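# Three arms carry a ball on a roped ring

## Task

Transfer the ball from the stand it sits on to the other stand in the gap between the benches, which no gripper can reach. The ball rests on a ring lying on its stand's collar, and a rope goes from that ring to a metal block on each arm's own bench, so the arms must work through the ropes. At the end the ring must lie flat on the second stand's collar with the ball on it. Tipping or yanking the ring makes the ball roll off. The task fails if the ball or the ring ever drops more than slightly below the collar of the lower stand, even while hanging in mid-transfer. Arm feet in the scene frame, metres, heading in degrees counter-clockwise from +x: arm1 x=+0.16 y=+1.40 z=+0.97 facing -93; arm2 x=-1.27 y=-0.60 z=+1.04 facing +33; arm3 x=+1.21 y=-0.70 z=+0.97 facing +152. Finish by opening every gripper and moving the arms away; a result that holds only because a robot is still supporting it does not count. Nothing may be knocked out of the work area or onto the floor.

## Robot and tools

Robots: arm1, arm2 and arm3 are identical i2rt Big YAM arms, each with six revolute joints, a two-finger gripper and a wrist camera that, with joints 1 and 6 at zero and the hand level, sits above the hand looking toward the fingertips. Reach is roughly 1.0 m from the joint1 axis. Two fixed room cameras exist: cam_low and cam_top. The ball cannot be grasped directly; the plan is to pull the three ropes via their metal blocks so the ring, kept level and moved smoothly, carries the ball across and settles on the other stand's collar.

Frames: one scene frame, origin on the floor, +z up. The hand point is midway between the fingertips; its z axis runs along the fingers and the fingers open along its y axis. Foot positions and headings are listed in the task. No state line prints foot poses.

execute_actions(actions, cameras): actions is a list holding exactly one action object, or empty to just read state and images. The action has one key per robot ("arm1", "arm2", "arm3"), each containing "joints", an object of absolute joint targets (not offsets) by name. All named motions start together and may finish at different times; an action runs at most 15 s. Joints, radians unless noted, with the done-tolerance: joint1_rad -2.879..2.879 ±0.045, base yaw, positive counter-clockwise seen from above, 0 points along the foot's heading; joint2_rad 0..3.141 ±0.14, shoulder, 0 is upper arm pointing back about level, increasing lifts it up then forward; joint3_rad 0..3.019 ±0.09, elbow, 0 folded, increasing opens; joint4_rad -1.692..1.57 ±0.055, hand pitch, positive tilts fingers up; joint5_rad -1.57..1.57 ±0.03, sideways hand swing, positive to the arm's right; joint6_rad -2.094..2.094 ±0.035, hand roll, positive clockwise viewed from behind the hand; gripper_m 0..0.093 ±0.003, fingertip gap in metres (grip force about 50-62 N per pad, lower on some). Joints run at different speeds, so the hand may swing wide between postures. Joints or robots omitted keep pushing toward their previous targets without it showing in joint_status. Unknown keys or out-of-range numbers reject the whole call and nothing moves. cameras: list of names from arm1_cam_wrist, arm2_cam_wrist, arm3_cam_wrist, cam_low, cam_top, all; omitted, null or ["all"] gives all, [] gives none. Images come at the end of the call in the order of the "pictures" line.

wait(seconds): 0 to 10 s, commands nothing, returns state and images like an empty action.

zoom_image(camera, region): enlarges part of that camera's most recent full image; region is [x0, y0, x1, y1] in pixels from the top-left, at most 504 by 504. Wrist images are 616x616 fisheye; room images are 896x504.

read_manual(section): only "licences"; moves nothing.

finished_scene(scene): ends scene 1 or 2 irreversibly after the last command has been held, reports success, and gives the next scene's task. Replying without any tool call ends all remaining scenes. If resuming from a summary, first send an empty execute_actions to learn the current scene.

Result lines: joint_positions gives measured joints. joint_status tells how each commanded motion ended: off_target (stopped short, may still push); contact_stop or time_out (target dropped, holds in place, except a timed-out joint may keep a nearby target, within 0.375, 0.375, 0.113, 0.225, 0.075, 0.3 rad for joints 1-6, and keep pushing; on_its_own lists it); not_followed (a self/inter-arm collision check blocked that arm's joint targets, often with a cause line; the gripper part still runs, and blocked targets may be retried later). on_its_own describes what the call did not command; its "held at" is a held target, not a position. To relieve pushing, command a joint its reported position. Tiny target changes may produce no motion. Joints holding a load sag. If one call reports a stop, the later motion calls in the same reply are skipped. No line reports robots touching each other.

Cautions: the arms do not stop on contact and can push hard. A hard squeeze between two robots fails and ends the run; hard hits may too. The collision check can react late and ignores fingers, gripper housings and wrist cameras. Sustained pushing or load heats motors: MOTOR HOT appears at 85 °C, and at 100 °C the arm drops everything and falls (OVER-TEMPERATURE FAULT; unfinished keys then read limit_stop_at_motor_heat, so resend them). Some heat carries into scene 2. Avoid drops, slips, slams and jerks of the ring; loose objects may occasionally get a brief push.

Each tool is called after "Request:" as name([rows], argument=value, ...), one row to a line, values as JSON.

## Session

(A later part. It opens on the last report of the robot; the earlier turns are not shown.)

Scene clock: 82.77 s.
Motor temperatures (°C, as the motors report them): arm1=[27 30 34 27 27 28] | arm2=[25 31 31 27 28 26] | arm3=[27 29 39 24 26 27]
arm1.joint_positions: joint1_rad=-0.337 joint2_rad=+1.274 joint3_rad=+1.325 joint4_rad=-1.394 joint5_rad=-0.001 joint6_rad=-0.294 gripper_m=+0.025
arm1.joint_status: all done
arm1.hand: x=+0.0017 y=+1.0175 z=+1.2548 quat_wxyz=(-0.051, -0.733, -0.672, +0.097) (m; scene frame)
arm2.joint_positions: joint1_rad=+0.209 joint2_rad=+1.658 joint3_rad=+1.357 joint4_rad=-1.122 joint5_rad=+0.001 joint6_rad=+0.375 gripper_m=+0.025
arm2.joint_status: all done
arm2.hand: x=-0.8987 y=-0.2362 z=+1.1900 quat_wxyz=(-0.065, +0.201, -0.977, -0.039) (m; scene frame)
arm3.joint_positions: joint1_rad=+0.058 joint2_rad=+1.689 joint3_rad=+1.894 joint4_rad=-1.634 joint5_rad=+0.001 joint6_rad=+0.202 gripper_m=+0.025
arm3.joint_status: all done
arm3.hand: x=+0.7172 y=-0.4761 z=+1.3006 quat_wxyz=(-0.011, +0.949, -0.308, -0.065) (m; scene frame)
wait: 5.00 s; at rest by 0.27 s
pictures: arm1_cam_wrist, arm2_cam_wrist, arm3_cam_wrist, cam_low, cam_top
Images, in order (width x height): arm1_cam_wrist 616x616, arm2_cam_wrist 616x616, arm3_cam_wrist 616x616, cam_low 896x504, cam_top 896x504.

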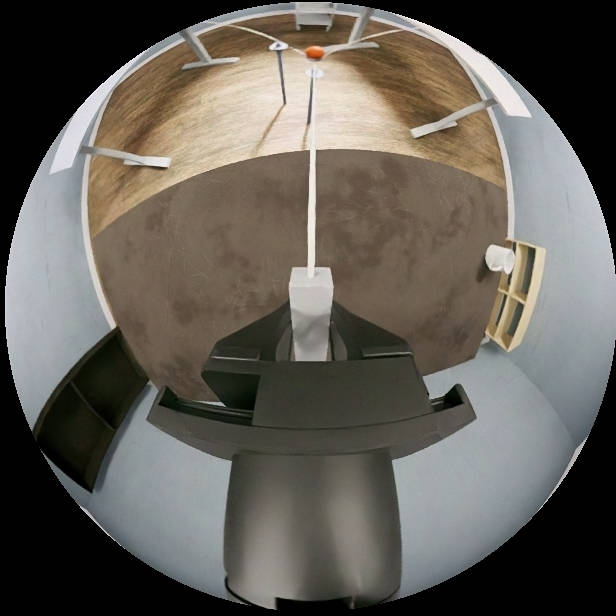

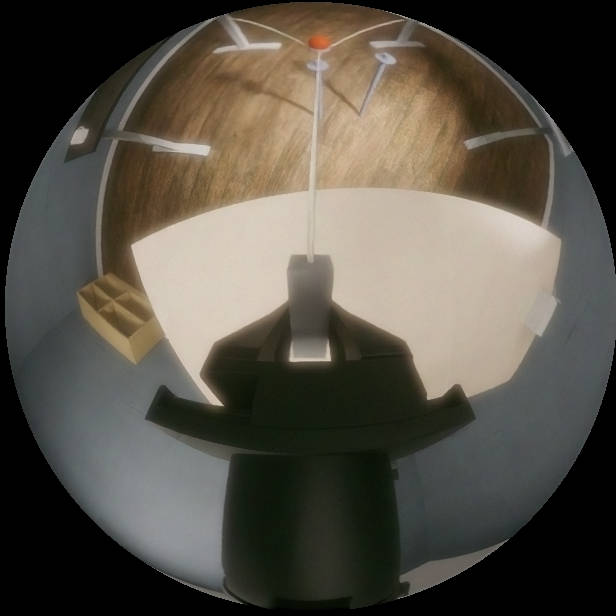

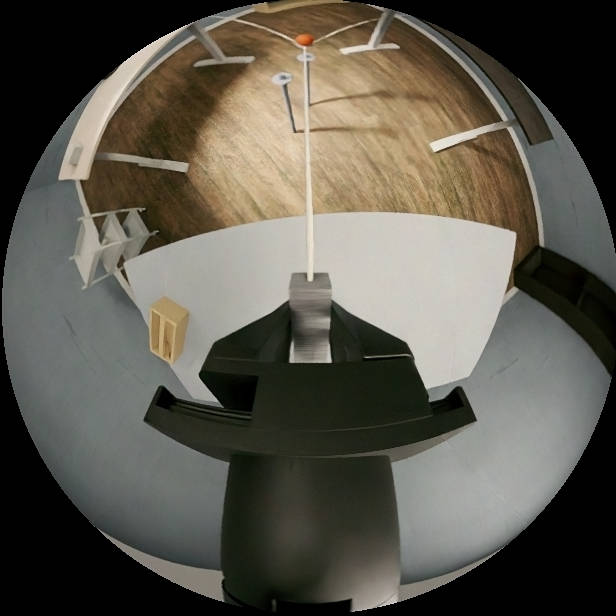

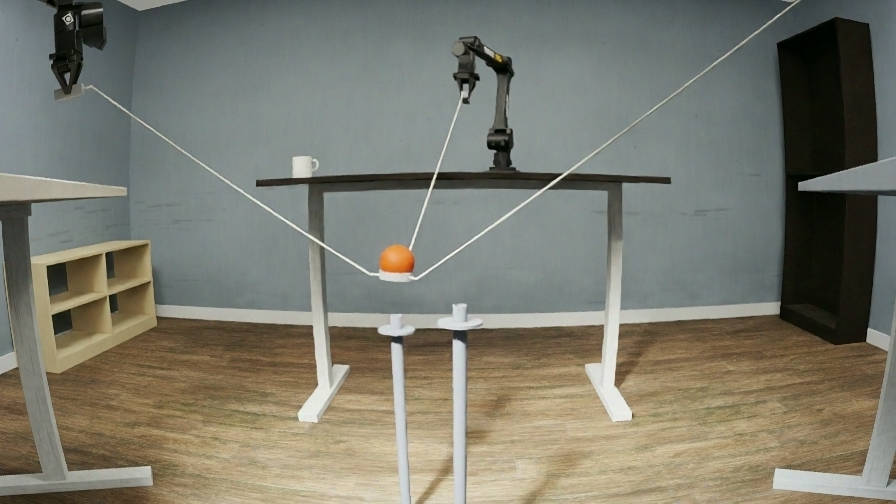

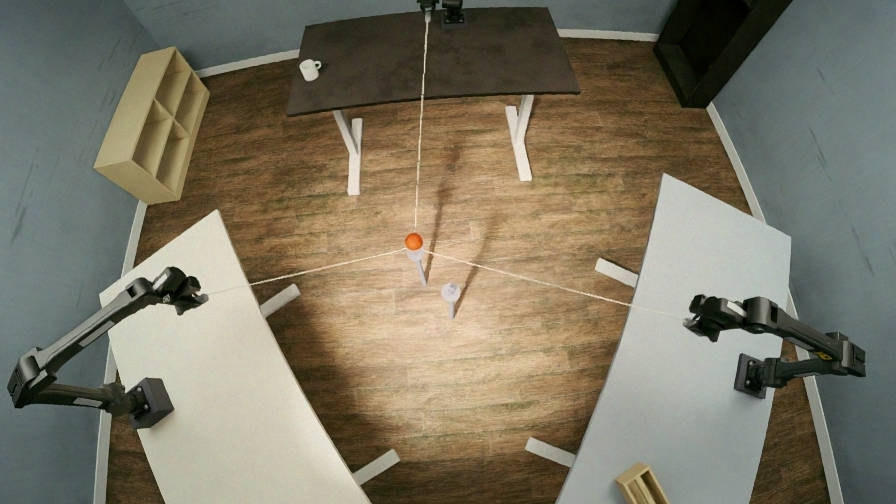

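Request:
execute_actions([
  {"arm1":{"joints":{"joint2_rad":1.322}},"arm2":{"joints":{"joint2_rad":1.742}},"arm3":{"joints":{"joint2_rad":1.746}}},
], cameras=[])

Request:
wait(seconds=5)

Request:
zoom_image(camera="cam_low", region=[310, 220, 490, 350])

Request:
zoom_image(camera="arm2_cam_wrist", region=[240, 0, 400, 160])

Request:
zoom_image(camera="arm3_cam_wrist", region=[240, 0, 400, 160])

Scene clock: 86.00 s.
Motor temperatures (°C, as the motors report them): arm1=[27 30 34 27 27 28] | arm2=[25 31 31 27 28 26] | arm3=[27 29 39 24 26 27]
arm1.joint_positions: joint1_rad=-0.337 joint2_rad=+1.334 joint3_rad=+1.325 joint4_rad=-1.394 joint5_rad=-0.001 joint6_rad=-0.294 gripper_m=+0.025
arm1.joint_status: all done
arm1.hand: x=-0.0014 y=+1.0093 z=+1.2312 quat_wxyz=(-0.038, -0.735, -0.673, +0.071) (m; scene frame)
arm2.joint_positions: joint1_rad=+0.209 joint2_rad=+1.758 joint3_rad=+1.357 joint4_rad=-1.120 joint5_rad=+0.001 joint6_rad=+0.375 gripper_m=+0.025
arm2.joint_status: all done
arm2.hand: x=-0.8988 y=-0.2366 z=+1.1403 quat_wxyz=(-0.024, +0.202, -0.979, -0.012) (m; scene frame)
arm3.joint_positions: joint1_rad=+0.058 joint2_rad=+1.756 joint3_rad=+1.894 joint4_rad=-1.634 joint5_rad=+0.001 joint6_rad=+0.202 gripper_m=+0.025
arm3.joint_status: all done
arm3.hand: x=+0.7064 y=-0.4709 z=+1.2655 quat_wxyz=(-0.008, +0.951, -0.309, -0.032) (m; scene frame)
pictures: none
No camera images: the call's "cameras" was empty. Leave "cameras" out to get every camera's image.

Scene clock: 91.00 s.
Motor temperatures (°C, as the motors report them): arm1=[27 30 34 27 27 28] | arm2=[25 31 31 27 28 26] | arm3=[27 30 39 24 26 27]
arm1.joint_positions: joint1_rad=-0.337 joint2_rad=+1.334 joint3_rad=+1.325 joint4_rad=-1.394 joint5_rad=-0.001 joint6_rad=-0.294 gripper_m=+0.025
arm1.joint_status: all done
arm1.hand: x=-0.0014 y=+1.0093 z=+1.2312 quat_wxyz=(-0.038, -0.735, -0.673, +0.071) (m; scene frame)
arm2.joint_positions: joint1_rad=+0.209 joint2_rad=+1.758 joint3_rad=+1.357 joint4_rad=-1.120 joint5_rad=+0.001 joint6_rad=+0.375 gripper_m=+0.025
arm2.joint_status: all done
arm2.hand: x=-0.8988 y=-0.2366 z=+1.1403 quat_wxyz=(-0.024, +0.202, -0.979, -0.012) (m; scene frame)
arm3.joint_positions: joint1_rad=+0.058 joint2_rad=+1.756 joint3_rad=+1.894 joint4_rad=-1.634 joint5_rad=+0.001 joint6_rad=+0.202 gripper_m=+0.025
arm3.joint_status: all done
arm3.hand: x=+0.7064 y=-0.4709 z=+1.2655 quat_wxyz=(-0.008, +0.951, -0.309, -0.032) (m; scene frame)
wait: 5.00 s; at rest by 0.27 s
pictures: arm1_cam_wrist, arm2_cam_wrist, arm3_cam_wrist, cam_low, cam_top
Images, in order (width x height): arm1_cam_wrist 616x616, arm2_cam_wrist 616x616, arm3_cam_wrist 616x616, cam_low 896x504, cam_top 896x504.

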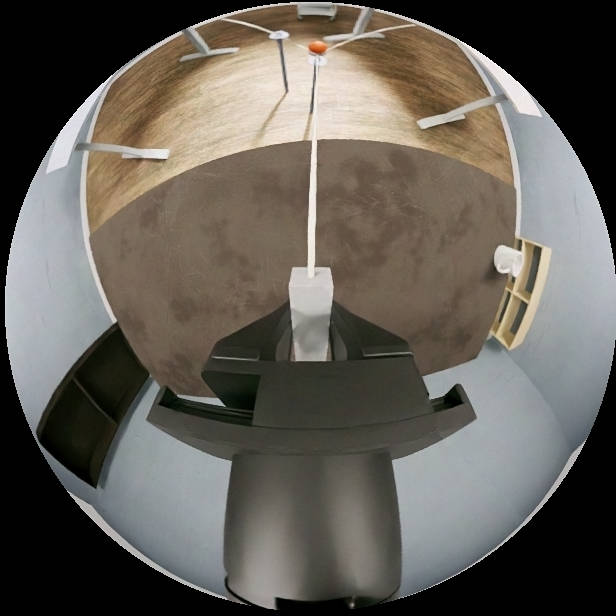

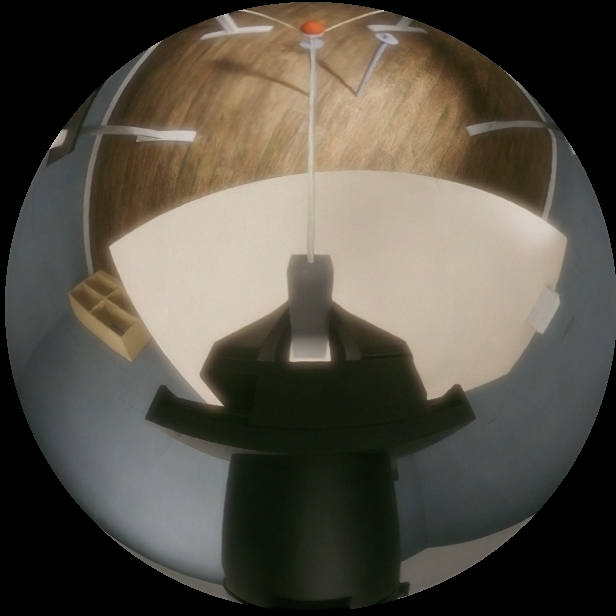

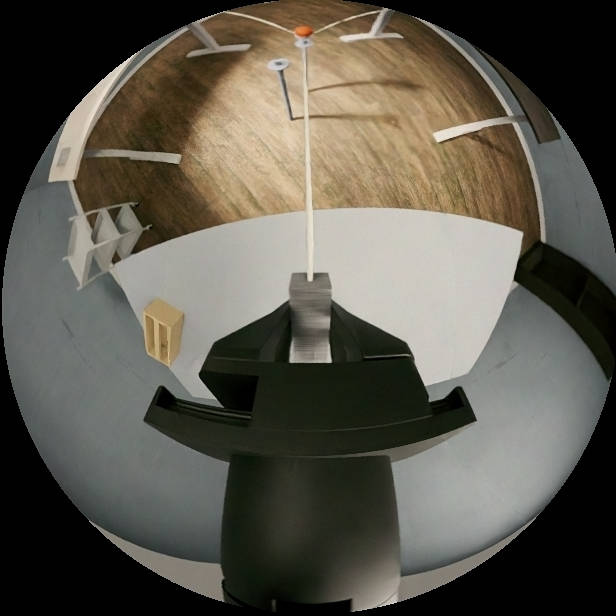

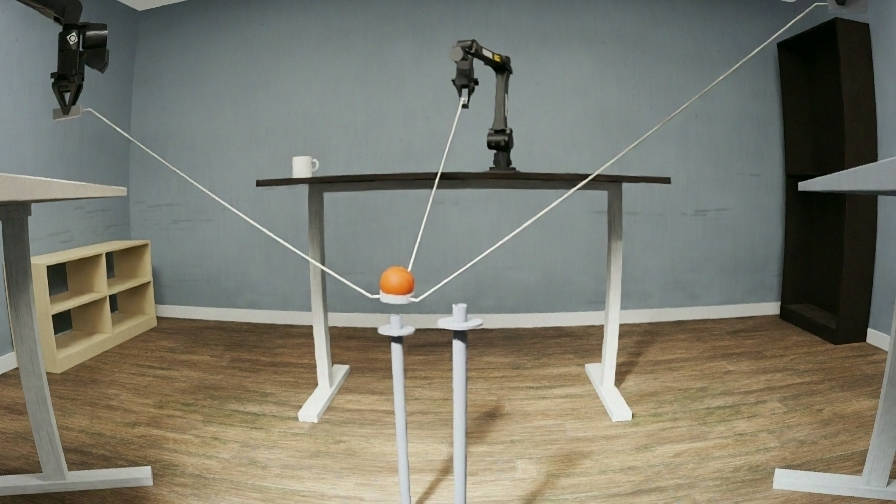

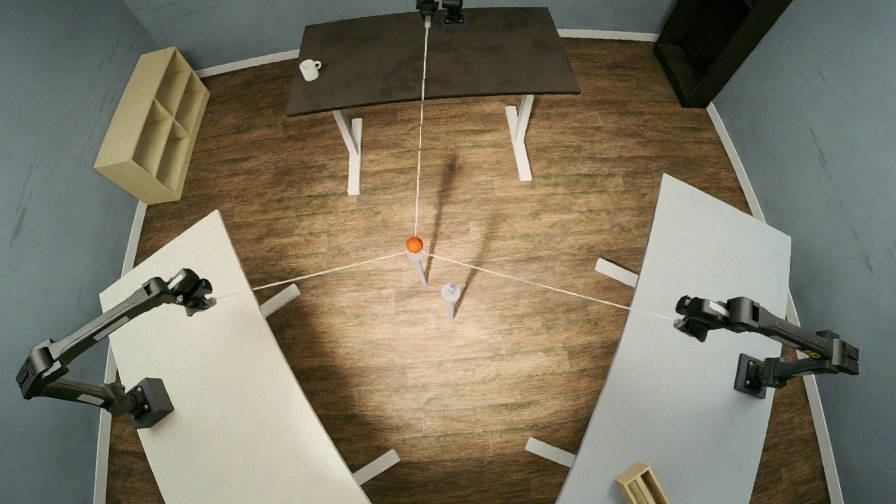

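Region (310, 220, 490, 350) of cam_low's 896x504 image, scaled by 2.800, with more detail than that image has.

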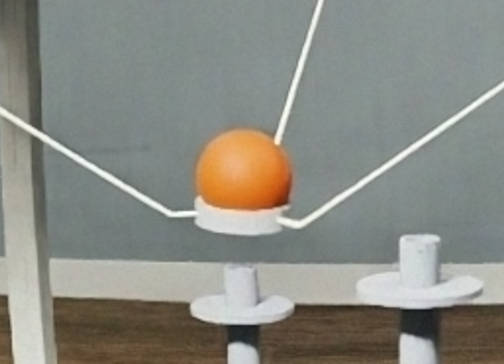

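Region (240, 0, 400, 160) of arm2_cam_wrist's 616x616 image, scaled by 3.150, with more detail than that image has.

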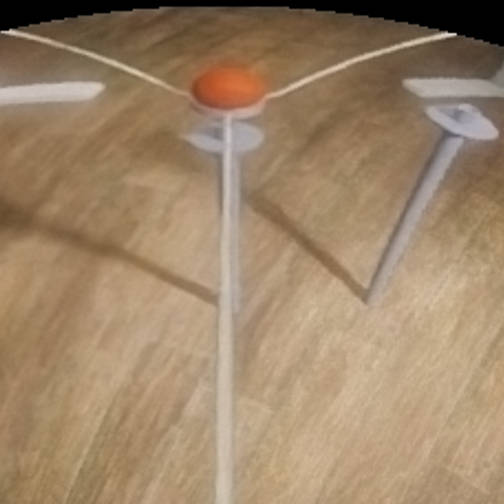

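Region (240, 0, 400, 160) of arm3_cam_wrist's 616x616 image, scaled by 3.150, with more detail than that image has.

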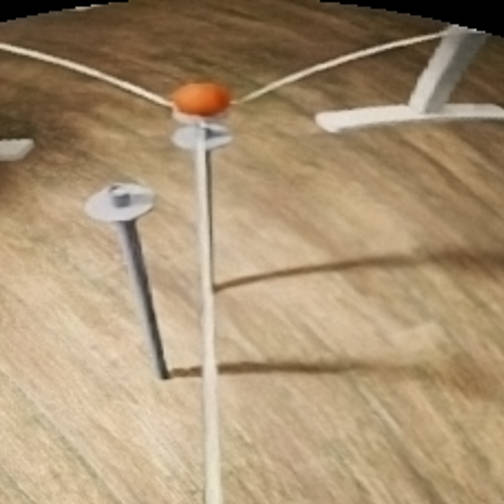

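Aligned well. Repeat a similar step.

Request:
execute_actions([
  {"arm1":{"joints":{"joint2_rad":1.385}},"arm2":{"joints":{"joint2_rad":1.845}},"arm3":{"joints":{"joint2_rad":1.812}}},
], cameras=[])

Request:
wait(seconds=4)

Request:
zoom_image(camera="cam_low", region=[310, 220, 490, 350])

Scene clock: 93.43 s.
Motor temperatures (°C, as the motors report them): arm1=[27 30 34 27 27 28] | arm2=[25 31 31 27 28 26] | arm3=[27 30 40 24 26 27]
arm1.joint_positions: joint1_rad=-0.337 joint2_rad=+1.395 joint3_rad=+1.325 joint4_rad=-1.394 joint5_rad=-0.001 joint6_rad=-0.294 gripper_m=+0.025
arm1.joint_status: all done
arm1.hand: x=-0.0041 y=+1.0022 z=+1.2061 quat_wxyz=(-0.025, -0.736, -0.675, +0.043) (m; scene frame)
arm2.joint_positions: joint1_rad=+0.209 joint2_rad=+1.856 joint3_rad=+1.357 joint4_rad=-1.120 joint5_rad=+0.001 joint6_rad=+0.375 gripper_m=+0.025
arm2.joint_status: all done
arm2.hand: x=-0.9027 y=-0.2407 z=+1.0915 quat_wxyz=(+0.017, +0.202, -0.979, +0.015) (m; scene frame)
arm3.joint_positions: joint1_rad=+0.058 joint2_rad=+1.816 joint3_rad=+1.894 joint4_rad=-1.634 joint5_rad=+0.001 joint6_rad=+0.202 gripper_m=+0.025
arm3.joint_status: all done
arm3.hand: x=+0.6985 y=-0.4671 z=+1.2332 quat_wxyz=(-0.004, +0.951, -0.309, -0.002) (m; scene frame)
pictures: none
No camera images: the call's "cameras" was empty. Leave "cameras" out to get every camera's image.

Scene clock: 97.43 s.
Motor temperatures (°C, as the motors report them): arm1=[27 30 34 27 27 28] | arm2=[25 31 31 27 28 26] | arm3=[27 30 40 24 26 27]
arm1.joint_positions: joint1_rad=-0.337 joint2_rad=+1.395 joint3_rad=+1.325 joint4_rad=-1.394 joint5_rad=-0.001 joint6_rad=-0.294 gripper_m=+0.025
arm1.joint_status: all done
arm1.hand: x=-0.0041 y=+1.0022 z=+1.2061 quat_wxyz=(-0.025, -0.736, -0.675, +0.043) (m; scene frame)
arm2.joint_positions: joint1_rad=+0.209 joint2_rad=+1.856 joint3_rad=+1.357 joint4_rad=-1.120 joint5_rad=+0.001 joint6_rad=+0.375 gripper_m=+0.025
arm2.joint_status: all done
arm2.hand: x=-0.9027 y=-0.2407 z=+1.0915 quat_wxyz=(+0.017, +0.202, -0.979, +0.015) (m; scene frame)
arm3.joint_positions: joint1_rad=+0.058 joint2_rad=+1.816 joint3_rad=+1.894 joint4_rad=-1.634 joint5_rad=+0.001 joint6_rad=+0.202 gripper_m=+0.025
arm3.joint_status: all done
arm3.hand: x=+0.6985 y=-0.4671 z=+1.2332 quat_wxyz=(-0.004, +0.951, -0.309, -0.002) (m; scene frame)
wait: 4.00 s; at rest by 0.27 s
pictures: arm1_cam_wrist, arm2_cam_wrist, arm3_cam_wrist, cam_low, cam_top
Images, in order (width x height): arm1_cam_wrist 616x616, arm2_cam_wrist 616x616, arm3_cam_wrist 616x616, cam_low 896x504, cam_top 896x504.

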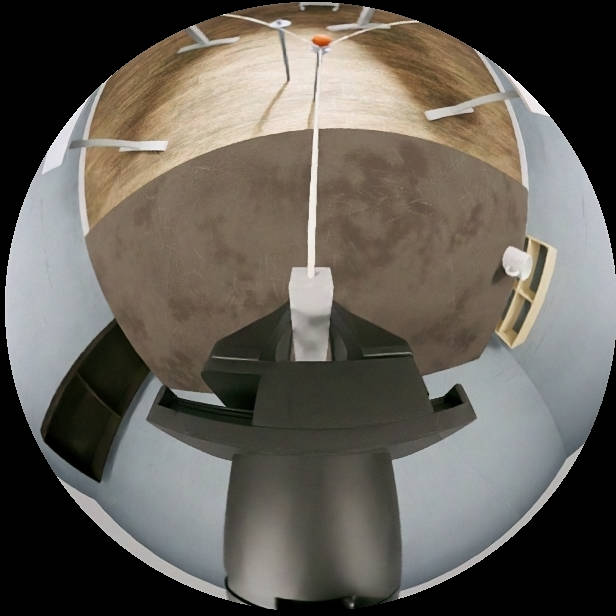

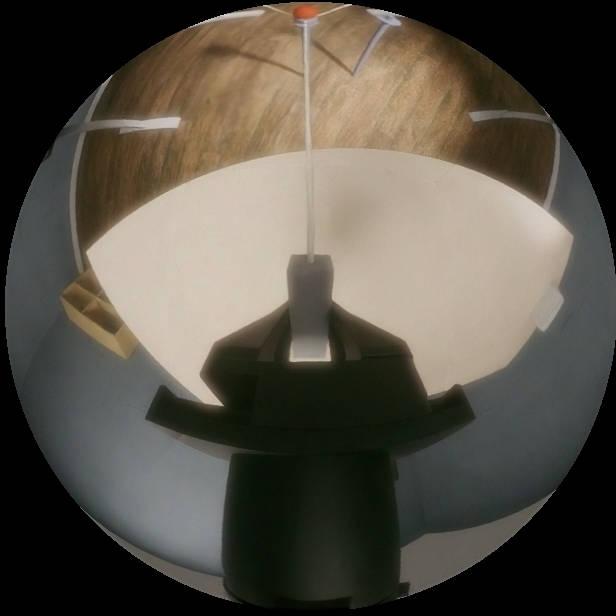

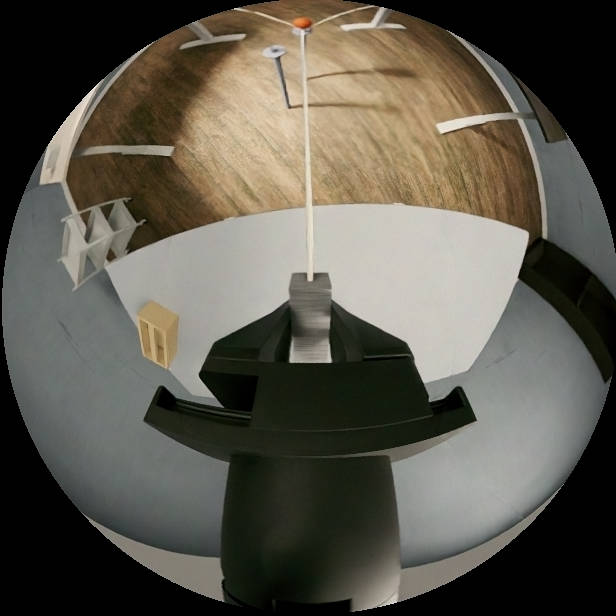

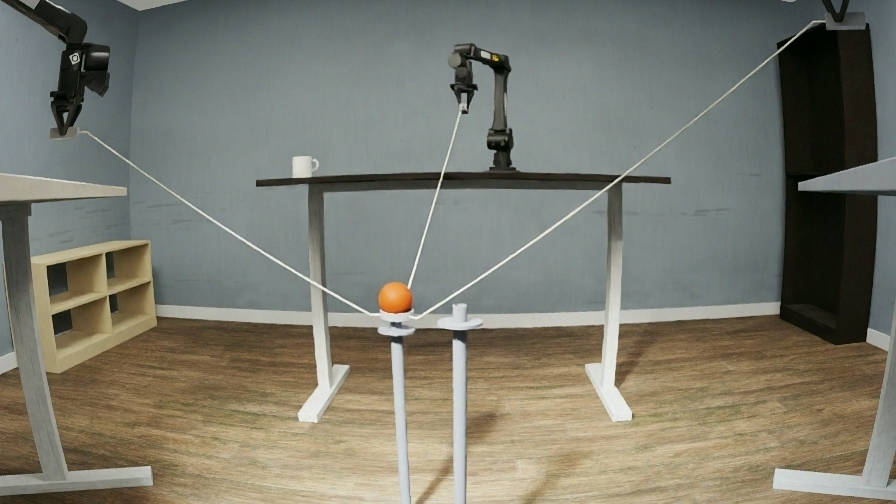

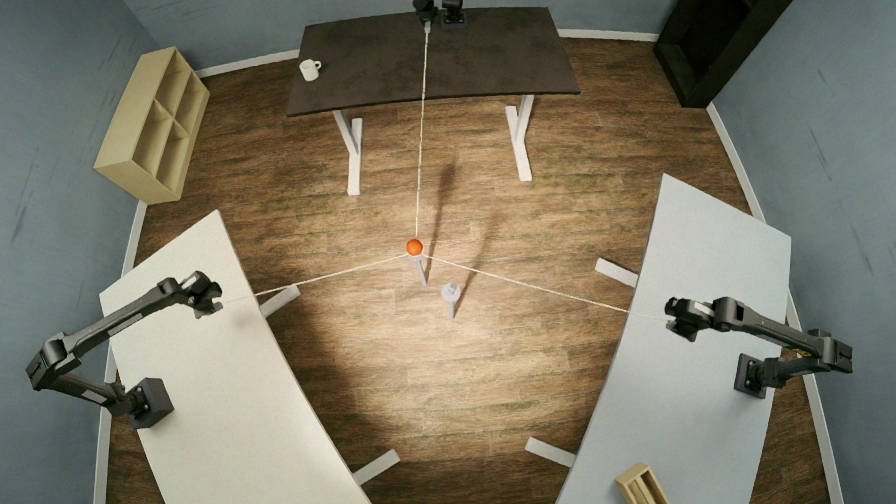

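Region (310, 220, 490, 350) of cam_low's 896x504 image, scaled by 2.800, with more detail than that image has.

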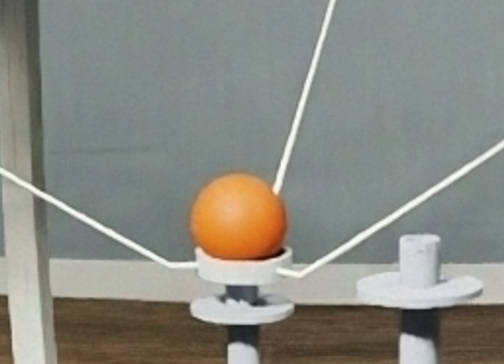

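Request:
execute_actions([
  {"arm1":{"joints":{"joint2_rad":1.48,"joint4_rad":-1.33}},"arm2":{"joints":{"joint2_rad":1.92,"joint4_rad":-1.0}},"arm3":{"joints":{"joint2_rad":1.9,"joint4_rad":-1.57}}},
], cameras=["cam_low"])

Scene clock: 99.13 s.
Motor temperatures (°C, as the motors report them): arm1=[27 30 34 27 27 28] | arm2=[25 31 31 27 28 26] | arm3=[27 30 40 24 26 27]
arm1.joint_positions: joint1_rad=-0.337 joint2_rad=+1.488 joint3_rad=+1.325 joint4_rad=-1.338 joint5_rad=-0.001 joint6_rad=-0.294 gripper_m=+0.025
arm1.joint_status: all done
arm1.hand: x=-0.0121 y=+0.9815 z=+1.1683 quat_wxyz=(-0.017, -0.737, -0.675, +0.026) (m; scene frame)
arm2.joint_positions: joint1_rad=+0.209 joint2_rad=+1.918 joint3_rad=+1.357 joint4_rad=-1.013 joint5_rad=+0.001 joint6_rad=+0.375 gripper_m=+0.025
arm2.joint_status: all done
arm2.hand: x=-0.8883 y=-0.2267 z=+1.0592 quat_wxyz=(-0.001, +0.202, -0.979, +0.003) (m; scene frame)
arm3.joint_positions: joint1_rad=+0.058 joint2_rad=+1.900 joint3_rad=+1.899 joint4_rad=-1.582 joint5_rad=+0.001 joint6_rad=+0.202 gripper_m=+0.025
arm3.joint_status: all done
arm3.hand: x=+0.6776 y=-0.4573 z=+1.1881 quat_wxyz=(-0.003, +0.951, -0.309, +0.011) (m; scene frame)
pictures: cam_low
Images, in order (width x height): cam_low 896x504.

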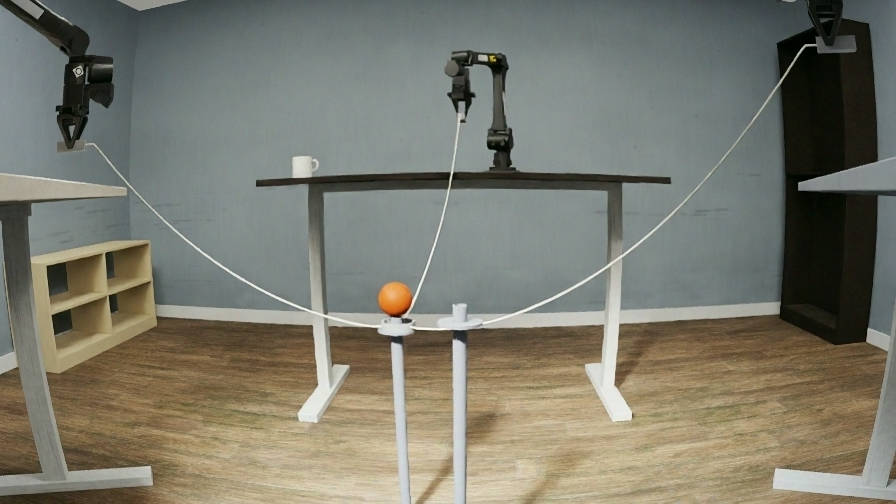

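Request:
execute_actions([
  {"arm1":{"joints":{"joint2_rad":1.95,"joint3_rad":1.54,"joint4_rad":-1.05}},"arm2":{"joints":{"joint1_rad":0.1,"joint6_rad":0.27,"joint2_rad":2.04,"joint3_rad":1.44,"joint4_rad":-0.86}},"arm3":{"joints":{"joint1_rad":-0.03,"joint6_rad":0.11,"joint2_rad":1.93,"joint3_rad":1.46,"joint4_rad":-0.97}}},
], cameras=["cam_low","cam_top"])

Scene clock: 102.47 s.
Motor temperatures (°C, as the motors report them): arm1=[27 30 34 27 27 28] | arm2=[25 31 31 27 28 26] | arm3=[27 30 39 24 26 27]
arm1.joint_positions: joint1_rad=-0.337 joint2_rad=+1.960 joint3_rad=+1.516 joint4_rad=-1.056 joint5_rad=-0.001 joint6_rad=-0.295 gripper_m=+0.025
arm1.joint_status: all done
arm1.hand: x=-0.0621 y=+0.8538 z=+1.0068 quat_wxyz=(-0.017, -0.737, -0.676, +0.027) (m; scene frame)
arm2.joint_positions: joint1_rad=+0.098 joint2_rad=+2.046 joint3_rad=+1.395 joint4_rad=-0.873 joint5_rad=+0.000 joint6_rad=+0.286 gripper_m=+0.025
arm2.joint_status: all done
arm2.hand: x=-0.8219 y=-0.2503 z=+1.0048 quat_wxyz=(-0.024, +0.191, -0.981, -0.010) (m; scene frame)
arm3.joint_positions: joint1_rad=-0.033 joint2_rad=+1.935 joint3_rad=+1.448 joint4_rad=-0.986 joint5_rad=+0.001 joint6_rad=+0.125 gripper_m=+0.025
arm3.joint_status: all done
arm3.hand: x=+0.7086 y=-0.4122 z=+1.0051 quat_wxyz=(-0.013, +0.948, -0.315, -0.043) (m; scene frame)
pictures: cam_low, cam_top
Images, in order (width x height): cam_low 896x504, cam_top 896x504.

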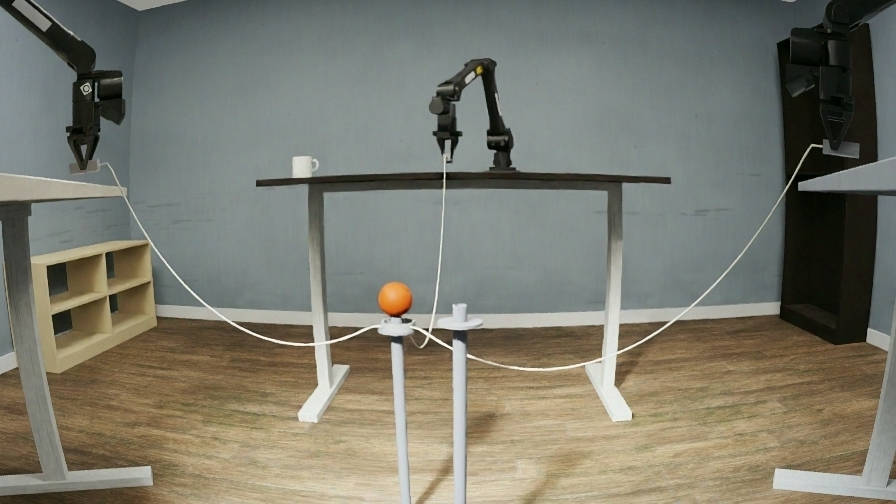

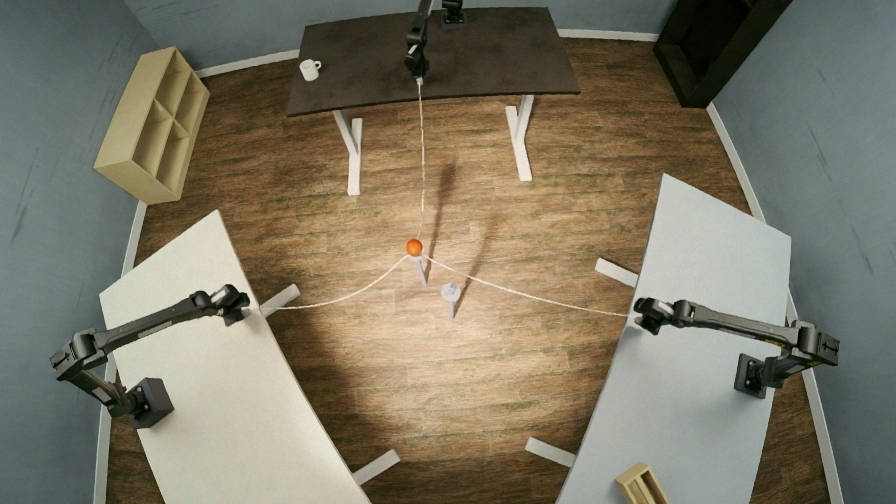

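Request:
execute_actions([
  {"arm1":{"joints":{"joint2_rad":2.02}},"arm2":{"joints":{"joint2_rad":2.095}},"arm3":{"joints":{"joint2_rad":2.005}}},
])

Scene clock: 104.07 s.
Motor temperatures (°C, as the motors report them): arm1=[27 31 34 27 27 28] | arm2=[25 31 31 27 28 26] | arm3=[27 30 39 24 26 27]
arm1.joint_positions: joint1_rad=-0.337 joint2_rad=+2.013 joint3_rad=+1.516 joint4_rad=-1.056 joint5_rad=-0.001 joint6_rad=-0.295 gripper_m=+0.025
arm1.joint_status: all done
arm1.hand: x=-0.0599 y=+0.8588 z=+0.9768 quat_wxyz=(-0.006, -0.737, -0.676, +0.003) (m; scene frame)
arm2.joint_positions: joint1_rad=+0.098 joint2_rad=+2.087 joint3_rad=+1.395 joint4_rad=-0.873 joint5_rad=+0.000 joint6_rad=+0.286 gripper_m=+0.025
arm2.joint_status: all done
arm2.hand: x=-0.8276 y=-0.2549 z=+0.9823 quat_wxyz=(-0.005, +0.191, -0.982, +0.000) (m; scene frame)
arm3.joint_positions: joint1_rad=-0.033 joint2_rad=+1.998 joint3_rad=+1.448 joint4_rad=-0.983 joint5_rad=+0.001 joint6_rad=+0.125 gripper_m=+0.025
arm3.joint_status: all done
arm3.hand: x=+0.7145 y=-0.4152 z=+0.9702 quat_wxyz=(-0.007, +0.949, -0.315, -0.014) (m; scene frame)
pictures: arm1_cam_wrist, arm2_cam_wrist, arm3_cam_wrist, cam_low, cam_top
Images, in order (width x height): arm1_cam_wrist 616x616, arm2_cam_wrist 616x616, arm3_cam_wrist 616x616, cam_low 896x504, cam_top 896x504.

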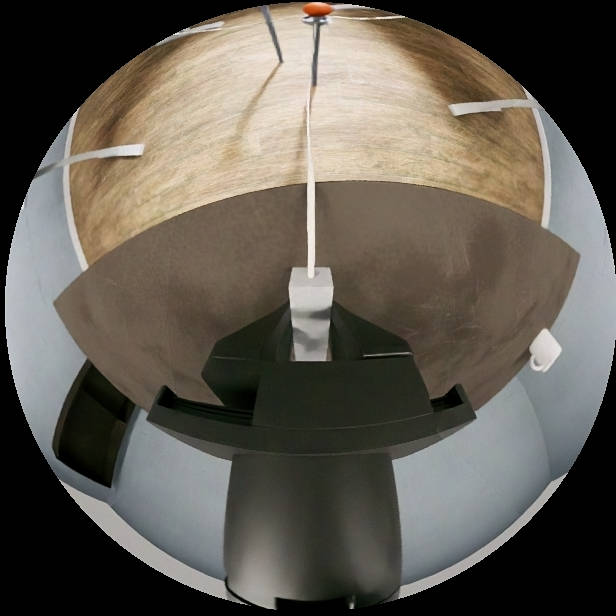

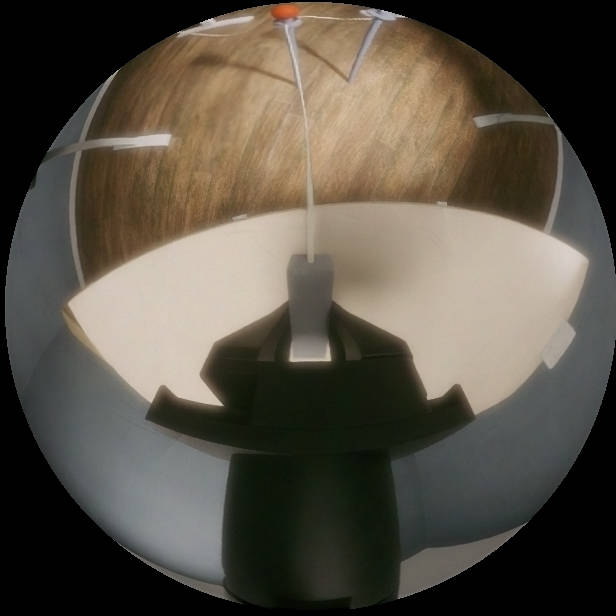

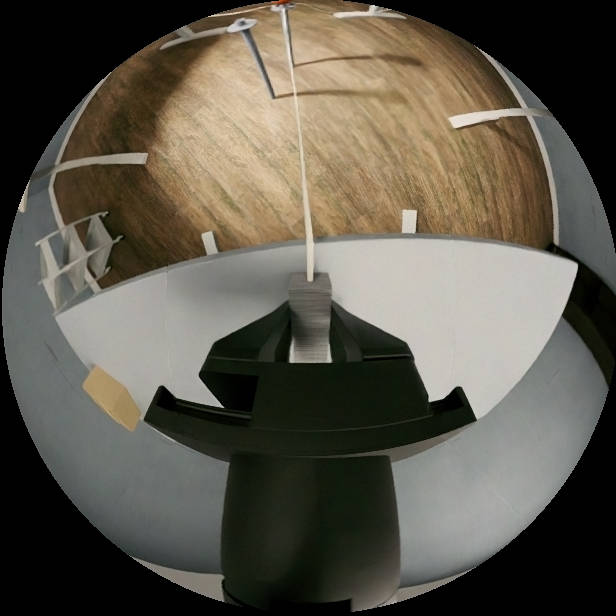

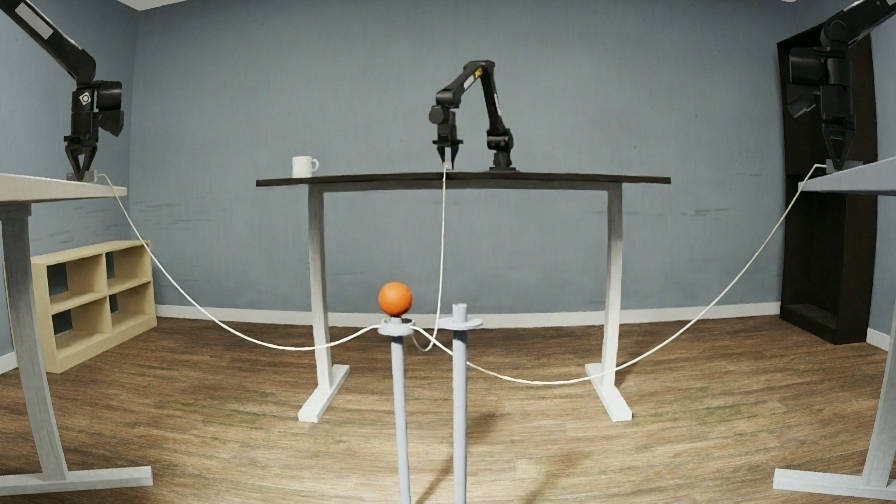

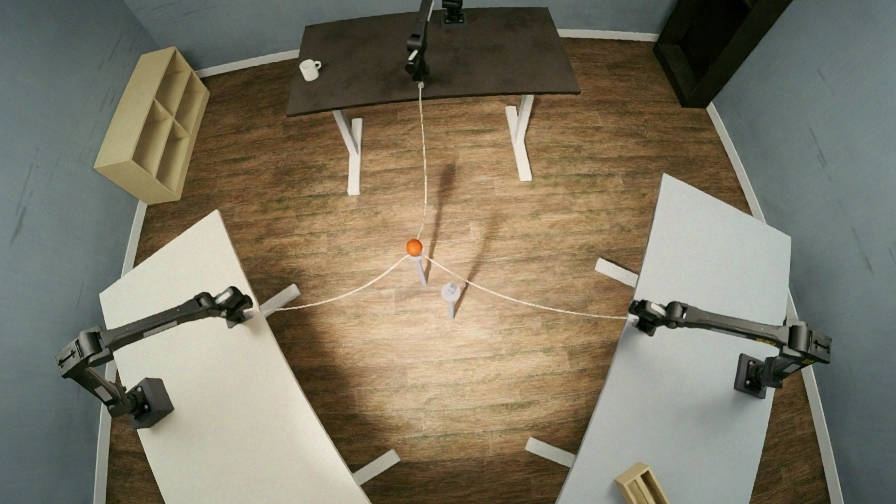

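Request:
execute_actions([
  {"arm1":{"joints":{"joint2_rad":2.045}},"arm2":{"joints":{"joint2_rad":2.12}},"arm3":{"joints":{"joint2_rad":2.03}}},
], cameras=[])

Request:
execute_actions([
  {"arm1":{"joints":{"gripper_m":0.08}},"arm2":{"joints":{"gripper_m":0.08}},"arm3":{"joints":{"gripper_m":0.08}}},
], cameras=[])

Request:
execute_actions([
  {"arm1":{"joints":{"joint2_rad":1.6}},"arm2":{"joints":{"joint2_rad":1.7}},"arm3":{"joints":{"joint2_rad":1.6}}},
], cameras=["cam_low","cam_top"])

Scene clock: 106.03 s.
Motor temperatures (°C, as the motors report them): arm1=[27 31 34 27 27 28] | arm2=[25 31 31 27 28 26] | arm3=[27 30 39 24 26 27]
arm1.joint_positions: joint1_rad=-0.337 joint2_rad=+2.026 joint3_rad=+1.516 joint4_rad=-1.056 joint5_rad=-0.001 joint6_rad=-0.295 gripper_m=+0.025
arm1.joint_status: all done
arm1.hand: x=-0.0592 y=+0.8603 z=+0.9695 quat_wxyz=(-0.003, -0.737, -0.676, -0.003) (m; scene frame)
arm2.joint_positions: joint1_rad=+0.098 joint2_rad=+2.105 joint3_rad=+1.395 joint4_rad=-0.873 joint5_rad=+0.000 joint6_rad=+0.286 gripper_m=+0.025
arm2.joint_status: all done
arm2.hand: x=-0.8305 y=-0.2573 z=+0.9722 quat_wxyz=(+0.003, +0.191, -0.982, +0.004) (m; scene frame)
arm3.joint_positions: joint1_rad=-0.033 joint2_rad=+2.007 joint3_rad=+1.448 joint4_rad=-0.983 joint5_rad=+0.001 joint6_rad=+0.125 gripper_m=+0.025
arm3.joint_status: all done
arm3.hand: x=+0.7157 y=-0.4158 z=+0.9649 quat_wxyz=(-0.006, +0.949, -0.315, -0.009) (m; scene frame)
pictures: none
No camera images: the call's "cameras" was empty. Leave "cameras" out to get every camera's image.

Scene clock: 106.70 s.
Motor temperatures (°C, as the motors report them): arm1=[27 31 34 27 27 28] | arm2=[25 31 31 27 28 26] | arm3=[27 30 38 24 26 27]
arm1.joint_positions: joint1_rad=-0.337 joint2_rad=+2.026 joint3_rad=+1.516 joint4_rad=-1.056 joint5_rad=-0.001 joint6_rad=-0.295 gripper_m=+0.080
arm1.joint_status: all done
arm1.hand: x=-0.0592 y=+0.8603 z=+0.9695 quat_wxyz=(-0.003, -0.737, -0.676, -0.003) (m; scene frame)
arm2.joint_positions: joint1_rad=+0.098 joint2_rad=+2.105 joint3_rad=+1.395 joint4_rad=-0.873 joint5_rad=+0.000 joint6_rad=+0.285 gripper_m=+0.080
arm2.joint_status: all done
arm2.hand: x=-0.8305 y=-0.2573 z=+0.9722 quat_wxyz=(+0.003, +0.191, -0.982, +0.004) (m; scene frame)
arm3.joint_positions: joint1_rad=-0.033 joint2_rad=+2.007 joint3_rad=+1.448 joint4_rad=-0.983 joint5_rad=+0.001 joint6_rad=+0.125 gripper_m=+0.080
arm3.joint_status: all done
arm3.hand: x=+0.7157 y=-0.4158 z=+0.9649 quat_wxyz=(-0.006, +0.949, -0.315, -0.009) (m; scene frame)
pictures: none
No camera images: the call's "cameras" was empty. Leave "cameras" out to get every camera's image.

Scene clock: 108.33 s.
Motor temperatures (°C, as the motors report them): arm1=[27 31 34 27 27 28] | arm2=[25 31 31 27 28 26] | arm3=[27 30 38 24 26 27]
arm1.joint_positions: joint1_rad=-0.337 joint2_rad=+1.597 joint3_rad=+1.526 joint4_rad=-1.055 joint5_rad=-0.001 joint6_rad=-0.295 gripper_m=+0.080
arm1.joint_status: all done
arm1.hand: x=-0.0624 y=+0.8568 z=+1.2196 quat_wxyz=(-0.097, -0.720, -0.660, +0.194) (m; scene frame)
arm2.joint_positions: joint1_rad=+0.098 joint2_rad=+1.692 joint3_rad=+1.423 joint4_rad=-0.869 joint5_rad=+0.000 joint6_rad=+0.285 gripper_m=+0.080
arm2.joint_status: all done
arm2.hand: x=-0.7951 y=-0.2279 z=+1.2190 quat_wxyz=(-0.193, +0.187, -0.958, -0.098) (m; scene frame)
arm3.joint_positions: joint1_rad=-0.033 joint2_rad=+1.592 joint3_rad=+1.452 joint4_rad=-0.981 joint5_rad=+0.001 joint6_rad=+0.125 gripper_m=+0.080
arm3.joint_status: all done
arm3.hand: x=+0.7056 y=-0.4123 z=+1.2008 quat_wxyz=(-0.047, +0.926, -0.307, -0.213) (m; scene frame)
pictures: cam_low, cam_top
Images, in order (width x height): cam_low 896x504, cam_top 896x504.

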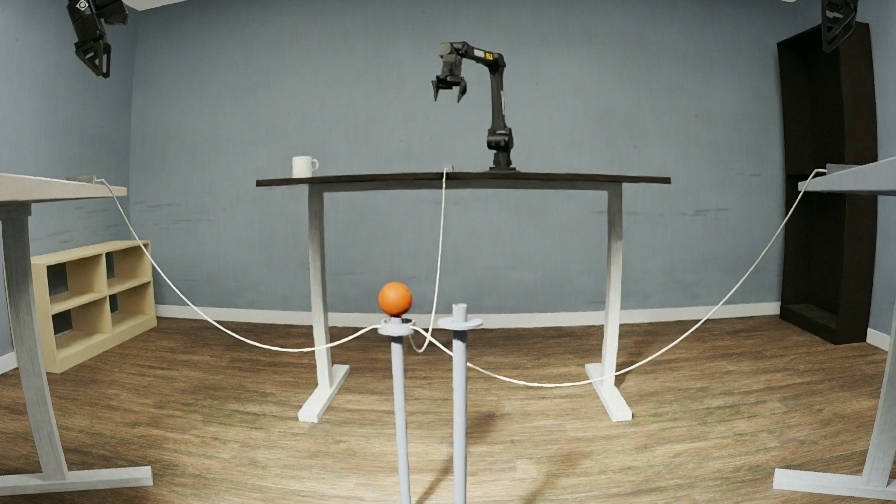

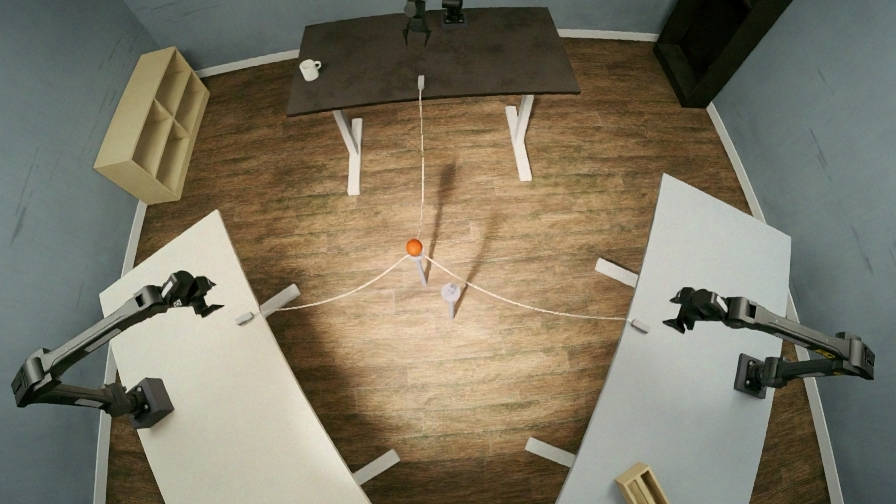

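Request:
finished_scene(scene=2)

The scene is finished: the task was done.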